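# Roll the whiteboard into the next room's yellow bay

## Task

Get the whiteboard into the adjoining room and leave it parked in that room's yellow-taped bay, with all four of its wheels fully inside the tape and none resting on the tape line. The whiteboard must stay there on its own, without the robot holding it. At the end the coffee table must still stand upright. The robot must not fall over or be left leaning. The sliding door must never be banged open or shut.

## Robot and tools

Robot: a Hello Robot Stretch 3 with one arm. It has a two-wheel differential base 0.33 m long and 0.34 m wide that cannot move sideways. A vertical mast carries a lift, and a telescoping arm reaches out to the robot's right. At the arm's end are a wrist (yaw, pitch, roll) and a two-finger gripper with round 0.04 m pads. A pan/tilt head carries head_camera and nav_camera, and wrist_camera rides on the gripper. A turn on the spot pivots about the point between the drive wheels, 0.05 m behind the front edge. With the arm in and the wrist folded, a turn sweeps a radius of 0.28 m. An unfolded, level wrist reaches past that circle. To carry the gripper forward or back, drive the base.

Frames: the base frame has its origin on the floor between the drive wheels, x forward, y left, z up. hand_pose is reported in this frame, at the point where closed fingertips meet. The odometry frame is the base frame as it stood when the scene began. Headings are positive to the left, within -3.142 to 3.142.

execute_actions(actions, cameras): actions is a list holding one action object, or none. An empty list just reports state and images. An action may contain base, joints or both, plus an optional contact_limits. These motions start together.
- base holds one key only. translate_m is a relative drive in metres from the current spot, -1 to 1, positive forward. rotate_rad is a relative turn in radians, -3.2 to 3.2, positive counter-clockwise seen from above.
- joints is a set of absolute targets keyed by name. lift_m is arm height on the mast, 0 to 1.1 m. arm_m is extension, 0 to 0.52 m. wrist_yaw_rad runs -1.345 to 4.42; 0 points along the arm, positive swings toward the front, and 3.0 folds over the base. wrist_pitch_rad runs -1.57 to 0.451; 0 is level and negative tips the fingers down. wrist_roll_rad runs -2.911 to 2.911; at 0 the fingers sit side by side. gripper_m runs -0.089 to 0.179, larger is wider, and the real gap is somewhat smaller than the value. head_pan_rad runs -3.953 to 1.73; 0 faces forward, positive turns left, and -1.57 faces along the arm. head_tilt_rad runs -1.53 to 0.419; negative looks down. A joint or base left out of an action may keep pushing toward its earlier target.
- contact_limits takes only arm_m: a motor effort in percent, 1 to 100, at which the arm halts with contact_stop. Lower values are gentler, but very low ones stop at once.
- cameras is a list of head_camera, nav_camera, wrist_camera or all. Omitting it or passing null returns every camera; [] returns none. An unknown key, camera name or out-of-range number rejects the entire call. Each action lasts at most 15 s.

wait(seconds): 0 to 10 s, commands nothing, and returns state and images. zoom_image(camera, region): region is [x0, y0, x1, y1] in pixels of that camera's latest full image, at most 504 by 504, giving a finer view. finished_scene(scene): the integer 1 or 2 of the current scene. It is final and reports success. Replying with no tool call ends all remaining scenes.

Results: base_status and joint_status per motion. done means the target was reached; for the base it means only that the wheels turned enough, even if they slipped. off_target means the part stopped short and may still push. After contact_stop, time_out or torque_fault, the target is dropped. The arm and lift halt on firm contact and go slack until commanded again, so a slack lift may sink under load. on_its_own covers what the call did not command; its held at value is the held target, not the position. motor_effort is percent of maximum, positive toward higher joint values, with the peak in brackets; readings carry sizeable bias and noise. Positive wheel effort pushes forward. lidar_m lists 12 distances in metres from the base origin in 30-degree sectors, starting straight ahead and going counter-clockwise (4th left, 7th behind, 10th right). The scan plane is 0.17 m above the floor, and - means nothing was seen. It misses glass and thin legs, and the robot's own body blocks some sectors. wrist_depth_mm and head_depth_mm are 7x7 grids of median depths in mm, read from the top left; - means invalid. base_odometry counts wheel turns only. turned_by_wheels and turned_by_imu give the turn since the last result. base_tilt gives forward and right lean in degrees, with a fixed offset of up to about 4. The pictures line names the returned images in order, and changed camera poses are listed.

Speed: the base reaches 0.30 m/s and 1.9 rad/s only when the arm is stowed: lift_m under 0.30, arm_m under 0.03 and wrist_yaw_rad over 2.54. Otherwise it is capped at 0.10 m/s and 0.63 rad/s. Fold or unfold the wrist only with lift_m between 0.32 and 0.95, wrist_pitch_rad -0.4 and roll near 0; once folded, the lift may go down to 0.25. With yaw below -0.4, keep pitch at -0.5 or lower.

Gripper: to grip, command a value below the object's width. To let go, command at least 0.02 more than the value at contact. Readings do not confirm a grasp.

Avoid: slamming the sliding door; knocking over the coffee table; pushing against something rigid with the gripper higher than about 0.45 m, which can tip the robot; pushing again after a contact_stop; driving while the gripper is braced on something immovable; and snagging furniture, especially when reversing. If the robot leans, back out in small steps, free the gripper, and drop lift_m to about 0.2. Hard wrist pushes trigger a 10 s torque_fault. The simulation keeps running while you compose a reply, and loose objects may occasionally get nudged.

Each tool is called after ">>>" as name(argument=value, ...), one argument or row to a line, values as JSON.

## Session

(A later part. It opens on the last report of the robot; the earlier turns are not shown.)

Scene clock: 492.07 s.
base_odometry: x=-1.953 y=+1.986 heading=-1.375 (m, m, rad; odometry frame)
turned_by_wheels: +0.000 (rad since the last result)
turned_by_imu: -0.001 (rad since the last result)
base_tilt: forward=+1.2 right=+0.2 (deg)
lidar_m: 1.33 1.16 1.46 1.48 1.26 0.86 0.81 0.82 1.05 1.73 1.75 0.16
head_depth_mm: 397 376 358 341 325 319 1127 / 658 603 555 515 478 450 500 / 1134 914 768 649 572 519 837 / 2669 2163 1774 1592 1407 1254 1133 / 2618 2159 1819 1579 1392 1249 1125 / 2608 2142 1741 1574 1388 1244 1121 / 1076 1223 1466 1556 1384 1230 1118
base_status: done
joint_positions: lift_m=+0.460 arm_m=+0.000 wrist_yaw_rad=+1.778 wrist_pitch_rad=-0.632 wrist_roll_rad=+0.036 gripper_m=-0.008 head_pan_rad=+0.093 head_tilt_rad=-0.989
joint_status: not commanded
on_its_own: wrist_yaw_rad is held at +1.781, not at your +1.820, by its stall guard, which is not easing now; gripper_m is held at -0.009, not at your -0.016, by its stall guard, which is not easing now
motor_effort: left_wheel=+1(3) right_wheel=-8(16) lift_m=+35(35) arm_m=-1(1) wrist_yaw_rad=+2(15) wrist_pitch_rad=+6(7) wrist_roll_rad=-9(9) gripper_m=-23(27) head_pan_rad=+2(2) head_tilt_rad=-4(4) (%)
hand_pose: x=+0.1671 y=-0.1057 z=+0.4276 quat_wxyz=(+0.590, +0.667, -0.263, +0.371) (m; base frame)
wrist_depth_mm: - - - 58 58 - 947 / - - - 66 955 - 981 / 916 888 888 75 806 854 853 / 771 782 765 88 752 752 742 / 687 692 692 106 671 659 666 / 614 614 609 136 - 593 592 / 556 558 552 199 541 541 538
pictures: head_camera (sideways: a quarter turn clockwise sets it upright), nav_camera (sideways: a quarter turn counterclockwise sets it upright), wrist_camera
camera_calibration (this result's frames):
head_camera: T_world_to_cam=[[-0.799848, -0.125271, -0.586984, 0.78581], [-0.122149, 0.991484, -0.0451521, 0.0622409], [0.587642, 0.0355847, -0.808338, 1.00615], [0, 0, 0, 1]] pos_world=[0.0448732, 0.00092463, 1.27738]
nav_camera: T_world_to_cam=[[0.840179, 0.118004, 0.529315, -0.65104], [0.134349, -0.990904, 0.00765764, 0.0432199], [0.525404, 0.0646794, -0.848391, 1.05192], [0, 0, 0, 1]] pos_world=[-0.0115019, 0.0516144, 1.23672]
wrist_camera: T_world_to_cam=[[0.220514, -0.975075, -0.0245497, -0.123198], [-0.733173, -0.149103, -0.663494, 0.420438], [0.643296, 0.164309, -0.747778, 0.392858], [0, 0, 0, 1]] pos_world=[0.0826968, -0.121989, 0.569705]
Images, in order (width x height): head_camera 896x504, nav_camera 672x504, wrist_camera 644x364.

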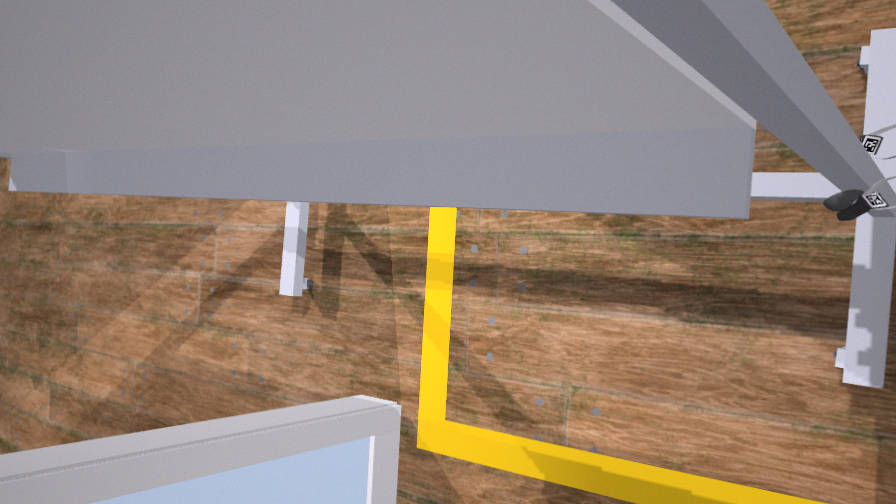

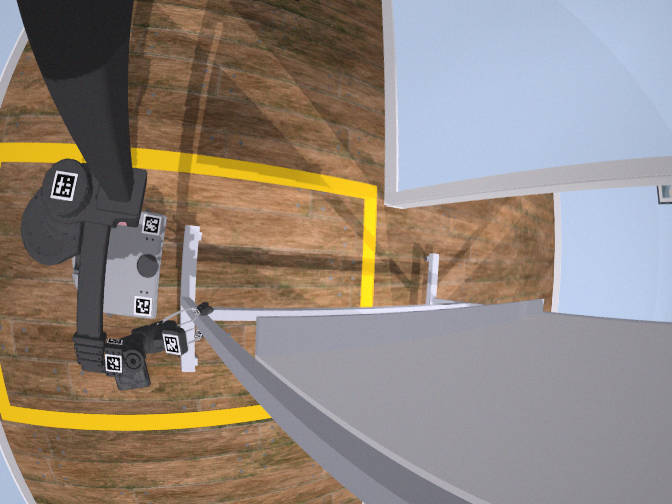

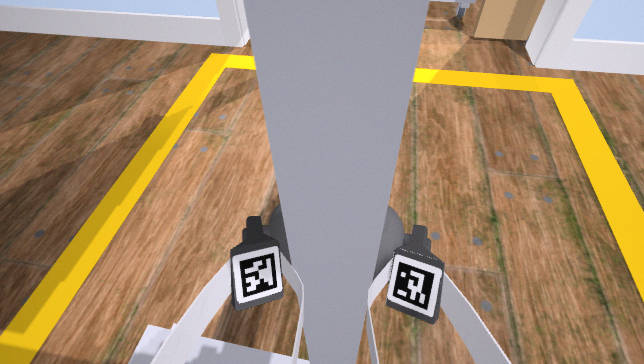

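>>> execute_actions(
  actions=[
    {"base":{"translate_m":-0.12},"joints":{"wrist_yaw_rad":1.81}},
  ],
  cameras=["head_camera","wrist_camera"],
)

Scene clock: 512.50 s.
base_odometry: x=-1.976 y=+2.104 heading=-1.375 (m, m, rad; odometry frame)
turned_by_wheels: +0.000 (rad since the last result)
turned_by_imu: -0.001 (rad since the last result)
base_tilt: forward=+1.1 right=+0.3 (deg)
lidar_m: 1.41 1.27 1.52 1.42 1.08 0.73 0.69 0.70 0.90 1.74 1.77 0.17
head_depth_mm: 402 379 359 341 326 313 1128 / 676 613 562 517 478 447 806 / 1181 914 767 660 571 517 837 / 2660 2165 1769 1582 1397 1254 1132 / 2651 2152 1818 1576 1394 1245 1129 / 2618 2025 1702 1571 1387 1243 1119 / 1156 1348 1625 1564 1376 1235 1117
base_status: done
joint_positions: lift_m=+0.460 arm_m=+0.000 wrist_yaw_rad=+1.791 wrist_pitch_rad=-0.624 wrist_roll_rad=+0.034 gripper_m=-0.008 head_pan_rad=+0.093 head_tilt_rad=-0.989
joint_status: all done
on_its_own: gripper_m is held at -0.009, not at your -0.016, by its stall guard, which is not easing now; wrist_yaw_rad is at rest, and its effort (+14) is outside its rest range (-12 to +12)
motor_effort: left_wheel=+0(3) right_wheel=-5(17) lift_m=+35(35) arm_m=-1(1) wrist_yaw_rad=+14(20) wrist_pitch_rad=+3(6) wrist_roll_rad=-8(9) gripper_m=-24(28) head_pan_rad=+3(2) head_tilt_rad=-4(4) (%)
hand_pose: x=+0.1679 y=-0.1031 z=+0.4291 quat_wxyz=(+0.586, +0.667, -0.261, +0.378) (m; base frame)
wrist_depth_mm: - - - 62 60 - - / - - - 70 70 - - / 906 900 896 81 830 881 877 / 785 778 777 95 744 768 754 / 689 693 686 113 672 675 672 / 618 616 618 144 - 599 596 / 560 543 547 207 549 542 543
pictures: head_camera (sideways: a quarter turn clockwise sets it upright), wrist_camera
camera_calibration (this result's frames):
head_camera: T_world_to_cam=[[-0.799851, -0.125319, -0.58697, 0.785792], [-0.122208, 0.991477, -0.0451516, 0.0622405], [0.587626, 0.0356177, -0.808348, 1.00617], [0, 0, 0, 1]] pos_world=[0.0448727, 0.000926857, 1.27738]
wrist_camera: T_world_to_cam=[[0.234546, -0.971853, -0.0221306, -0.12381], [-0.725612, -0.159878, -0.669273, 0.422494], [0.646897, 0.173033, -0.742687, 0.391153], [0, 0, 0, 1]] pos_world=[0.0825698, -0.12046, 0.570528]
Images, in order (width x height): head_camera 896x504, wrist_camera 644x364.

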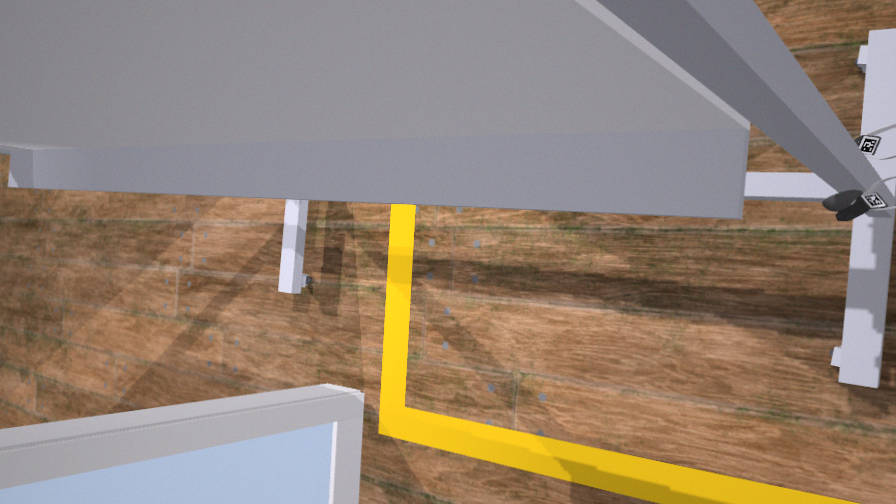

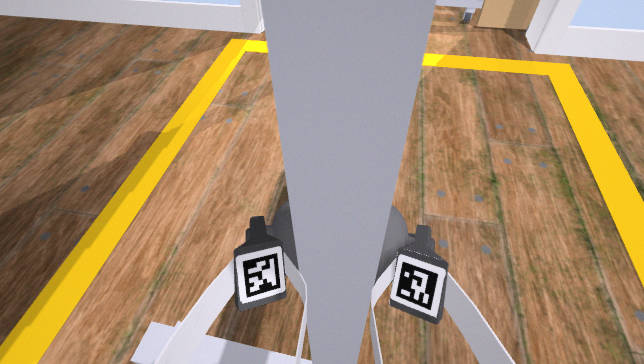

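>>> zoom_image(
  camera="wrist_camera",
  region=[430, 0, 540, 60],
)

Region (430, 0, 540, 60) of wrist_camera's 644x364 image, scaled by 4.582; it fills the top 275 rows of this view, and the rest is white.

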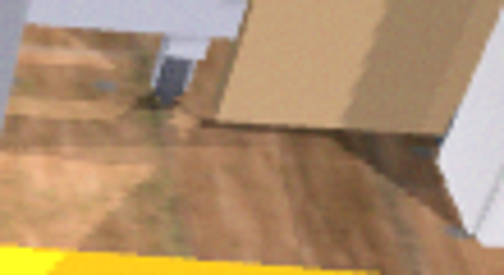

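>>> execute_actions(
  actions=[
    {"base":{"translate_m":-0.1},"joints":{"wrist_yaw_rad":1.79,"gripper_m":-0.02}},
  ],
  cameras=["head_camera","wrist_camera"],
)

Scene clock: 528.83 s.
base_odometry: x=-1.996 y=+2.202 heading=-1.375 (m, m, rad; odometry frame)
turned_by_wheels: +0.000 (rad since the last result)
turned_by_imu: -0.001 (rad since the last result)
base_tilt: forward=+1.1 right=+0.2 (deg)
lidar_m: 1.42 1.37 1.55 1.39 0.92 0.63 0.59 0.60 0.77 1.72 1.78 0.17
head_depth_mm: 417 396 375 357 340 327 1124 / 694 636 584 541 503 473 530 / 1179 936 767 661 580 519 863 / 2652 2169 1773 1577 1405 1252 1129 / 2648 2155 1829 1588 1390 1250 1126 / 2474 1537 1741 1569 1390 1239 1120 / 1255 1473 1718 1562 1374 1236 1117
base_status: done
joint_positions: lift_m=+0.460 arm_m=+0.000 wrist_yaw_rad=+1.769 wrist_pitch_rad=-0.624 wrist_roll_rad=+0.034 gripper_m=-0.012 head_pan_rad=+0.093 head_tilt_rad=-0.989
joint_status: wrist_yaw_rad off_target (ended at +1.769, target +1.790); gripper_m off_target (ended at -0.012, target -0.020)
on_its_own: gripper_m is held at -0.013, not at your -0.020, by its stall guard, which is still easing; wrist_yaw_rad is at rest, and its effort (+16) is outside its rest range (-12 to +12)
motor_effort: left_wheel=-1(4) right_wheel=-6(20) lift_m=+35(36) arm_m=-1(2) wrist_yaw_rad=+16(16) wrist_pitch_rad=+3(3) wrist_roll_rad=-8(8) gripper_m=-28(83) head_pan_rad=+2(1) head_tilt_rad=-4(4) (%)
hand_pose: x=+0.1687 y=-0.1073 z=+0.4290 quat_wxyz=(+0.590, +0.664, -0.268, +0.372) (m; base frame)
wrist_depth_mm: - - - 62 60 - - / - - - 70 69 - - / 916 906 881 80 82 893 859 / 766 781 779 95 721 760 764 / 699 691 685 111 655 671 666 / 606 605 619 143 - 602 597 / 561 553 551 215 548 551 539
pictures: head_camera (sideways: a quarter turn clockwise sets it upright), wrist_camera
camera_calibration (this result's frames):
head_camera: T_world_to_cam=[[-0.799851, -0.125318, -0.58697, 0.785792], [-0.122208, 0.991477, -0.0451516, 0.0622405], [0.587626, 0.0356177, -0.808348, 1.00617], [0, 0, 0, 1]] pos_world=[0.0448727, 0.000926855, 1.27738]
wrist_camera: T_world_to_cam=[[0.213093, -0.976781, -0.0221347, -0.124981], [-0.729318, -0.14395, -0.66886, 0.42448], [0.650144, 0.158673, -0.743059, 0.389361], [0, 0, 0, 1]] pos_world=[0.0830729, -0.122757, 0.570469]
Images, in order (width x height): head_camera 896x504, wrist_camera 644x364.

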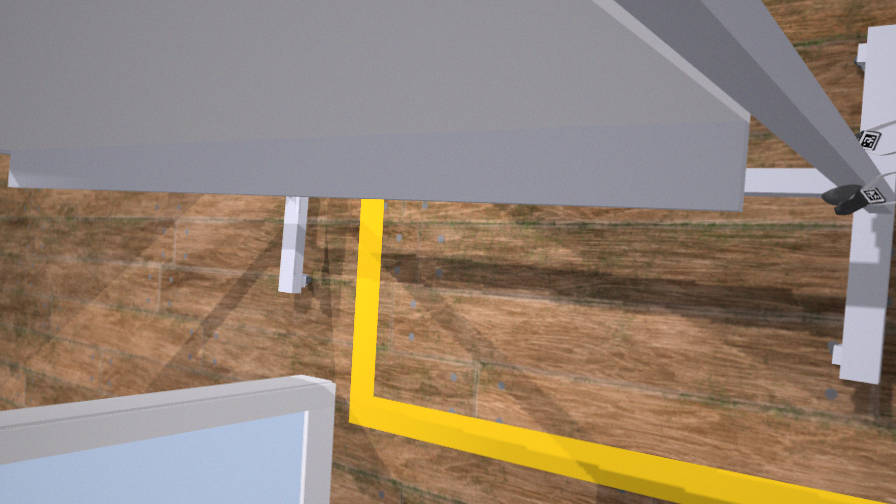

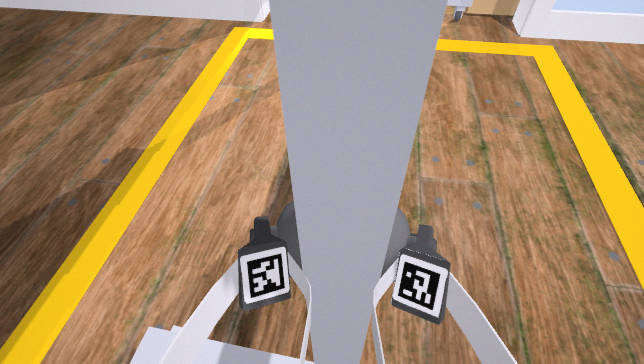

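>>> execute_actions(
  actions=[
    {"base":{"translate_m":-0.285},"joints":{"wrist_yaw_rad":1.77,"head_tilt_rad":-0.78,"head_pan_rad":0.2}},
  ],
  cameras=["head_camera","wrist_camera"],
)

Scene clock: 542.77 s.
base_odometry: x=-2.051 y=+2.481 heading=-1.375 (m, m, rad; odometry frame)
turned_by_wheels: +0.000 (rad since the last result)
turned_by_imu: -0.002 (rad since the last result)
base_tilt: forward=+1.2 right=+0.2 (deg)
lidar_m: 1.42 1.64 1.67 1.37 0.48 0.32 0.30 0.31 0.40 0.89 1.80 0.17
head_depth_mm: 803 683 594 524 467 422 383 / 3833 1327 979 779 651 563 495 / 3943 3263 2415 1884 1577 1347 1155 / 3993 3234 2403 1924 1598 1380 1198 / 1445 1628 1867 1922 1590 1363 1189 / 1450 1629 1868 1902 1574 1353 1184 / 1463 1658 1891 1884 1574 1349 1177
base_status: done
joint_positions: lift_m=+0.460 arm_m=+0.000 wrist_yaw_rad=+1.753 wrist_pitch_rad=-0.625 wrist_roll_rad=+0.030 gripper_m=-0.009 head_pan_rad=+0.193 head_tilt_rad=-0.784
joint_status: all done
on_its_own: gripper_m is held at -0.010, not at your -0.020, by its stall guard, which is not easing now
motor_effort: left_wheel=+0(4) right_wheel=-8(18) lift_m=+35(35) arm_m=-1(1) wrist_yaw_rad=+12(13) wrist_pitch_rad=+2(3) wrist_roll_rad=-7(7) gripper_m=-26(25) head_pan_rad=+2(12) head_tilt_rad=+2(13) (%)
hand_pose: x=+0.1692 y=-0.1102 z=+0.4289 quat_wxyz=(+0.594, +0.662, -0.272, +0.368) (m; base frame)
wrist_depth_mm: - - - 62 60 - - / - - - 70 69 - - / 918 908 892 80 81 878 871 / 777 784 781 94 738 759 766 / 685 687 687 111 648 675 676 / 609 607 620 141 - 602 601 / 554 552 550 214 546 543 543
pictures: head_camera (sideways: a quarter turn clockwise sets it upright), wrist_camera
camera_calibration (this result's frames):
head_camera: T_world_to_cam=[[-0.649597, -0.178343, -0.739065, 0.983063], [-0.210855, 0.976225, -0.0502423, 0.0694216], [0.730454, 0.123198, -0.671758, 0.827668], [0, 0, 0, 1]] pos_world=[0.0486595, 0.00558424, 1.28603]
wrist_camera: T_world_to_cam=[[0.199623, -0.979679, -0.0195048, -0.127186], [-0.731187, -0.135679, -0.668548, 0.425454], [0.652316, 0.147719, -0.743413, 0.388027], [0, 0, 0, 1]] pos_world=[0.0833593, -0.124195, 0.57042]
Images, in order (width x height): head_camera 896x504, wrist_camera 644x364.

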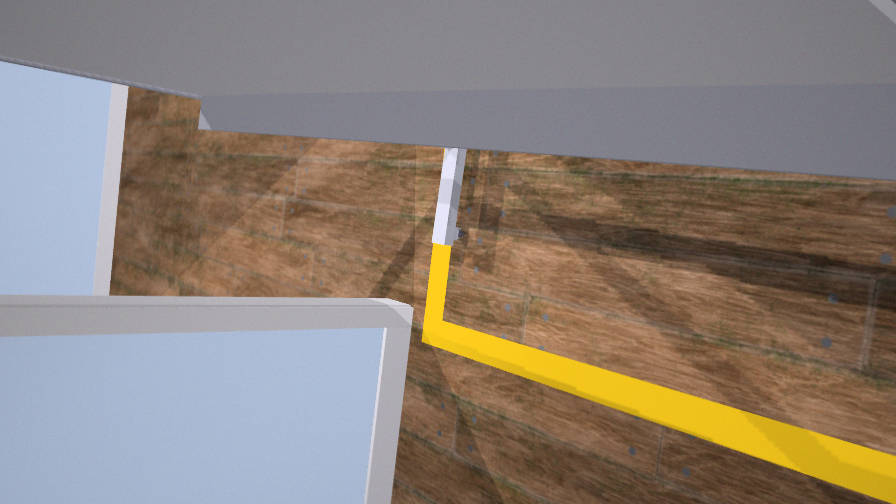

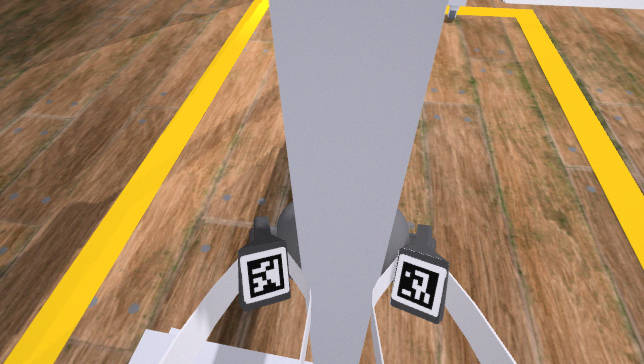

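>>> execute_actions(
  actions=[
    {"joints":{"wrist_pitch_rad":-0.82,"lift_m":0.494,"gripper_m":-0.017}},
  ],
  cameras=["head_camera","wrist_camera"],
)

>>> zoom_image(
  camera="head_camera",
  region=[380, 140, 540, 300],
)

Scene clock: 551.23 s.
base_odometry: x=-2.051 y=+2.481 heading=-1.375 (m, m, rad; odometry frame)
turned_by_wheels: +0.000 (rad since the last result)
turned_by_imu: -0.001 (rad since the last result)
base_tilt: forward=+1.1 right=+0.2 (deg)
lidar_m: 1.38 1.63 1.67 1.37 0.48 0.32 0.30 0.31 0.40 0.88 0.15 0.15
head_depth_mm: 799 682 595 526 470 425 386 / 3873 1303 979 782 651 568 495 / 3960 3287 2441 1927 1573 1351 1155 / 3985 3231 2424 1924 1614 1366 1199 / 1448 1626 1860 1920 1593 1360 1190 / 1448 1644 1865 1902 1591 1354 1186 / 1466 1649 1893 1888 1570 1352 1180
base_status: not commanded
joint_positions: lift_m=+0.493 arm_m=+0.000 wrist_yaw_rad=+1.760 wrist_pitch_rad=-0.822 wrist_roll_rad=+0.026 gripper_m=-0.012 head_pan_rad=+0.193 head_tilt_rad=-0.784
joint_status: gripper_m off_target (ended at -0.012, target -0.017); the others done
motor_effort: left_wheel=+1(1) right_wheel=-8(15) lift_m=+45(45) arm_m=-1(1) wrist_yaw_rad=+7(12) wrist_pitch_rad=+1(49) wrist_roll_rad=-5(7) gripper_m=-25(70) head_pan_rad=+2(2) head_tilt_rad=+1(1) (%)
hand_pose: x=+0.1326 y=-0.1159 z=+0.4278 quat_wxyz=(+0.629, +0.684, -0.203, +0.311) (m; base frame)
wrist_depth_mm: 932 942 920 - - 901 902 / 859 843 803 48 46 824 810 / 757 746 738 56 54 729 746 / 696 693 683 71 75 671 662 / 630 635 646 95 610 621 615 / 591 585 486 151 - 571 573 / 548 549 531 449 445 527 531
pictures: head_camera (sideways: a quarter turn clockwise sets it upright), wrist_camera
camera_calibration (this result's frames):
head_camera: T_world_to_cam=[[-0.649596, -0.178346, -0.739065, 0.983063], [-0.210859, 0.976225, -0.0502423, 0.0694216], [0.730454, 0.123201, -0.671758, 0.827667], [0, 0, 0, 1]] pos_world=[0.0486594, 0.00558438, 1.28603]
wrist_camera: T_world_to_cam=[[0.205244, -0.978506, -0.0200203, -0.125816], [-0.844056, -0.166614, -0.509715, 0.340607], [0.495423, 0.121514, -0.86011, 0.47955], [0, 0, 0, 1]] pos_world=[0.0757344, -0.124634, 0.583559]
Images, in order (width x height): head_camera 896x504, wrist_camera 644x364.

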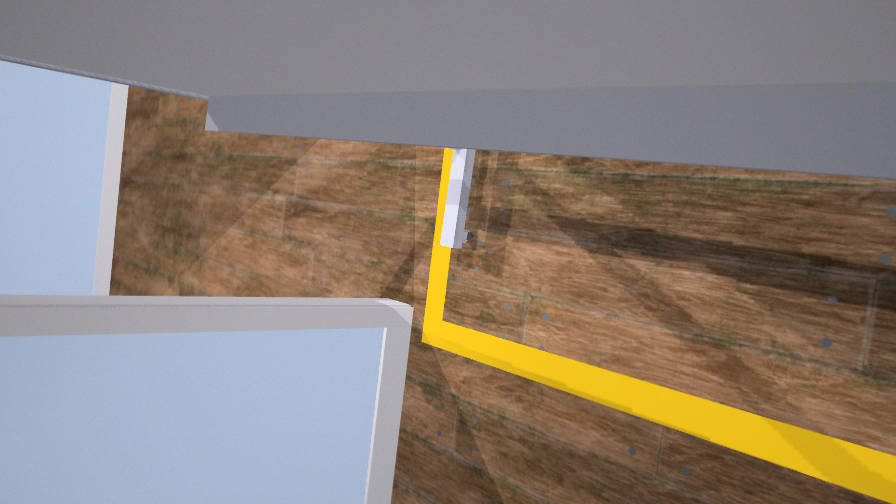

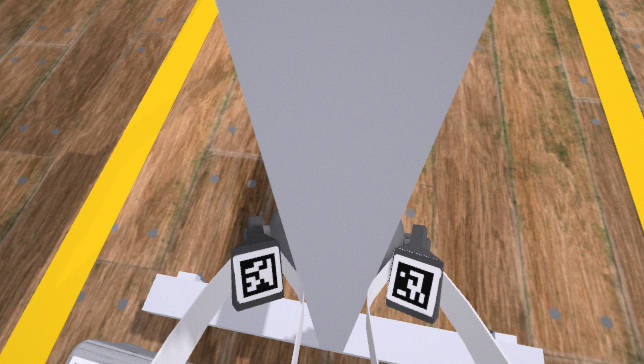

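Region (380, 140, 540, 300) of head_camera's 896x504 image, scaled by 3.150, with more detail than that image has.

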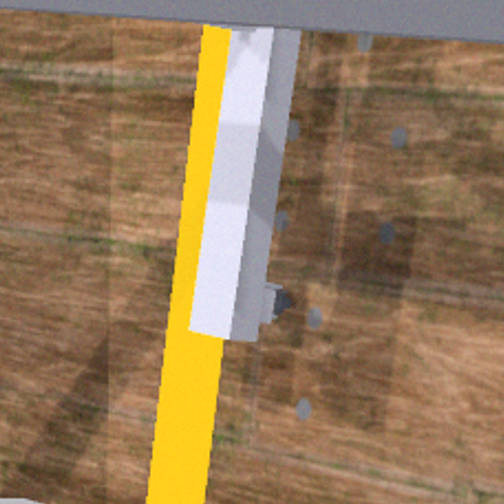

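>>> execute_actions(
  actions=[
    {"joints":{"gripper_m":0.08,"wrist_yaw_rad":1.75,"head_pan_rad":0.7,"head_tilt_rad":-0.8}},
  ],
)

Scene clock: 558.93 s.
base_odometry: x=-2.051 y=+2.481 heading=-1.375 (m, m, rad; odometry frame)
turned_by_wheels: +0.000 (rad since the last result)
turned_by_imu: -0.001 (rad since the last result)
base_tilt: forward=+1.1 right=+0.3 (deg)
lidar_m: 1.39 1.63 1.67 1.38 0.48 0.32 0.30 0.31 0.40 0.88 0.15 0.15
head_depth_mm: 1437 1580 1757 1884 1622 1393 1215 / 1529 1691 1894 1951 1618 1379 1201 / 1623 1808 2023 1934 1605 1371 1197 / 1721 1919 2162 1912 1598 1373 1192 / 1850 2095 2297 1910 1585 1360 1190 / 1991 2266 2343 1885 1580 1351 1184 / 2130 2382 2191 1878 1562 1341 1177
base_status: not commanded
joint_positions: lift_m=+0.494 arm_m=+0.000 wrist_yaw_rad=+1.750 wrist_pitch_rad=-0.826 wrist_roll_rad=+0.018 gripper_m=+0.080 head_pan_rad=+0.693 head_tilt_rad=-0.790
joint_status: all done
motor_effort: left_wheel=+2(2) right_wheel=-4(8) lift_m=+36(44) arm_m=-1(1) wrist_yaw_rad=+0(6) wrist_pitch_rad=+3(4) wrist_roll_rad=-2(6) gripper_m=+0(99) head_pan_rad=+3(24) head_tilt_rad=-4(4) (%)
hand_pose: x=+0.1322 y=-0.1175 z=+0.4276 quat_wxyz=(+0.631, +0.682, -0.203, +0.309) (m; base frame)
wrist_depth_mm: 933 927 916 - - 919 901 / 848 839 800 48 47 819 802 / 750 747 733 57 55 741 737 / 685 690 685 72 76 674 668 / 636 632 642 98 613 619 614 / 591 581 475 162 574 575 567 / 549 547 531 458 448 446 531
pictures: head_camera (sideways: a quarter turn clockwise sets it upright), nav_camera (sideways: a quarter turn counterclockwise sets it upright), wrist_camera
camera_calibration (this result's frames):
head_camera: T_world_to_cam=[[-0.488049, -0.470774, -0.73497, 0.97674], [-0.653256, 0.755476, -0.0501207, 0.0719615], [0.578848, 0.455662, -0.676245, 0.834429], [0, 0, 0, 1]] pos_world=[0.0406991, 0.0252404, 1.28576]
nav_camera: T_world_to_cam=[[0.533604, 0.494321, 0.686232, -0.853615], [0.668511, -0.743535, 0.0157736, 0.0293924], [0.518034, 0.450337, -0.727212, 0.894411], [0, 0, 0, 1]] pos_world=[-0.0274925, 0.0410275, 1.23574]
wrist_camera: T_world_to_cam=[[0.201587, -0.97936, -0.0147186, -0.129171], [-0.845942, -0.166511, -0.506612, 0.338823], [0.493705, 0.114578, -0.862048, 0.480064], [0, 0, 0, 1]] pos_world=[0.0756538, -0.125091, 0.583589]
Images, in order (width x height): head_camera 896x504, nav_camera 672x504, wrist_camera 644x364.

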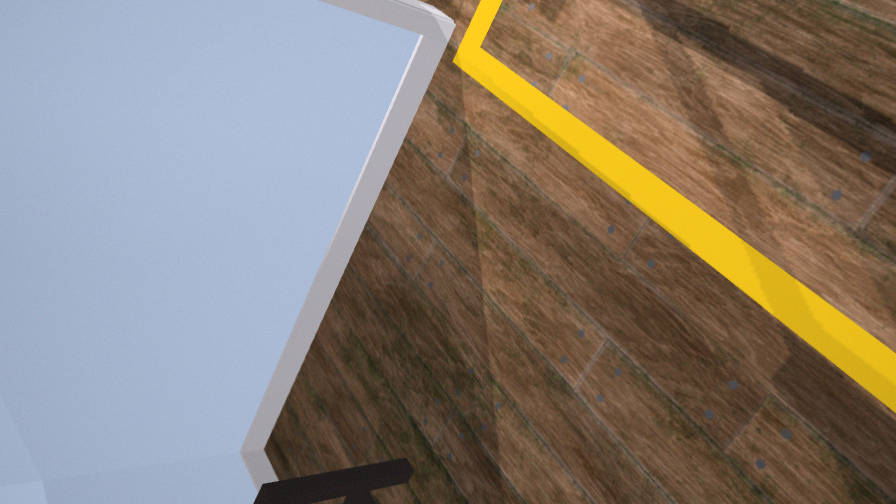

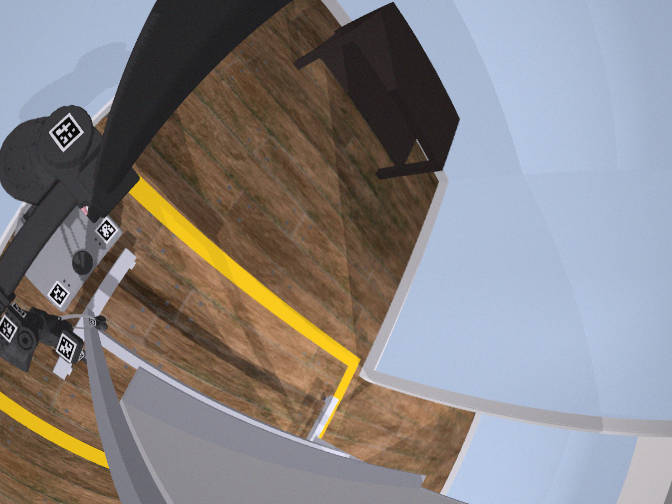

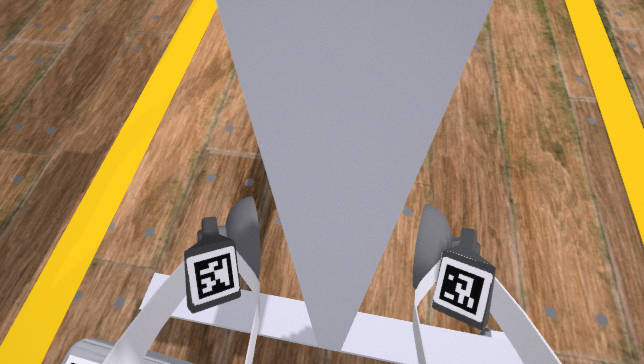

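>>> finished_scene(
  scene=2,
)

The scene is finished: the task was done.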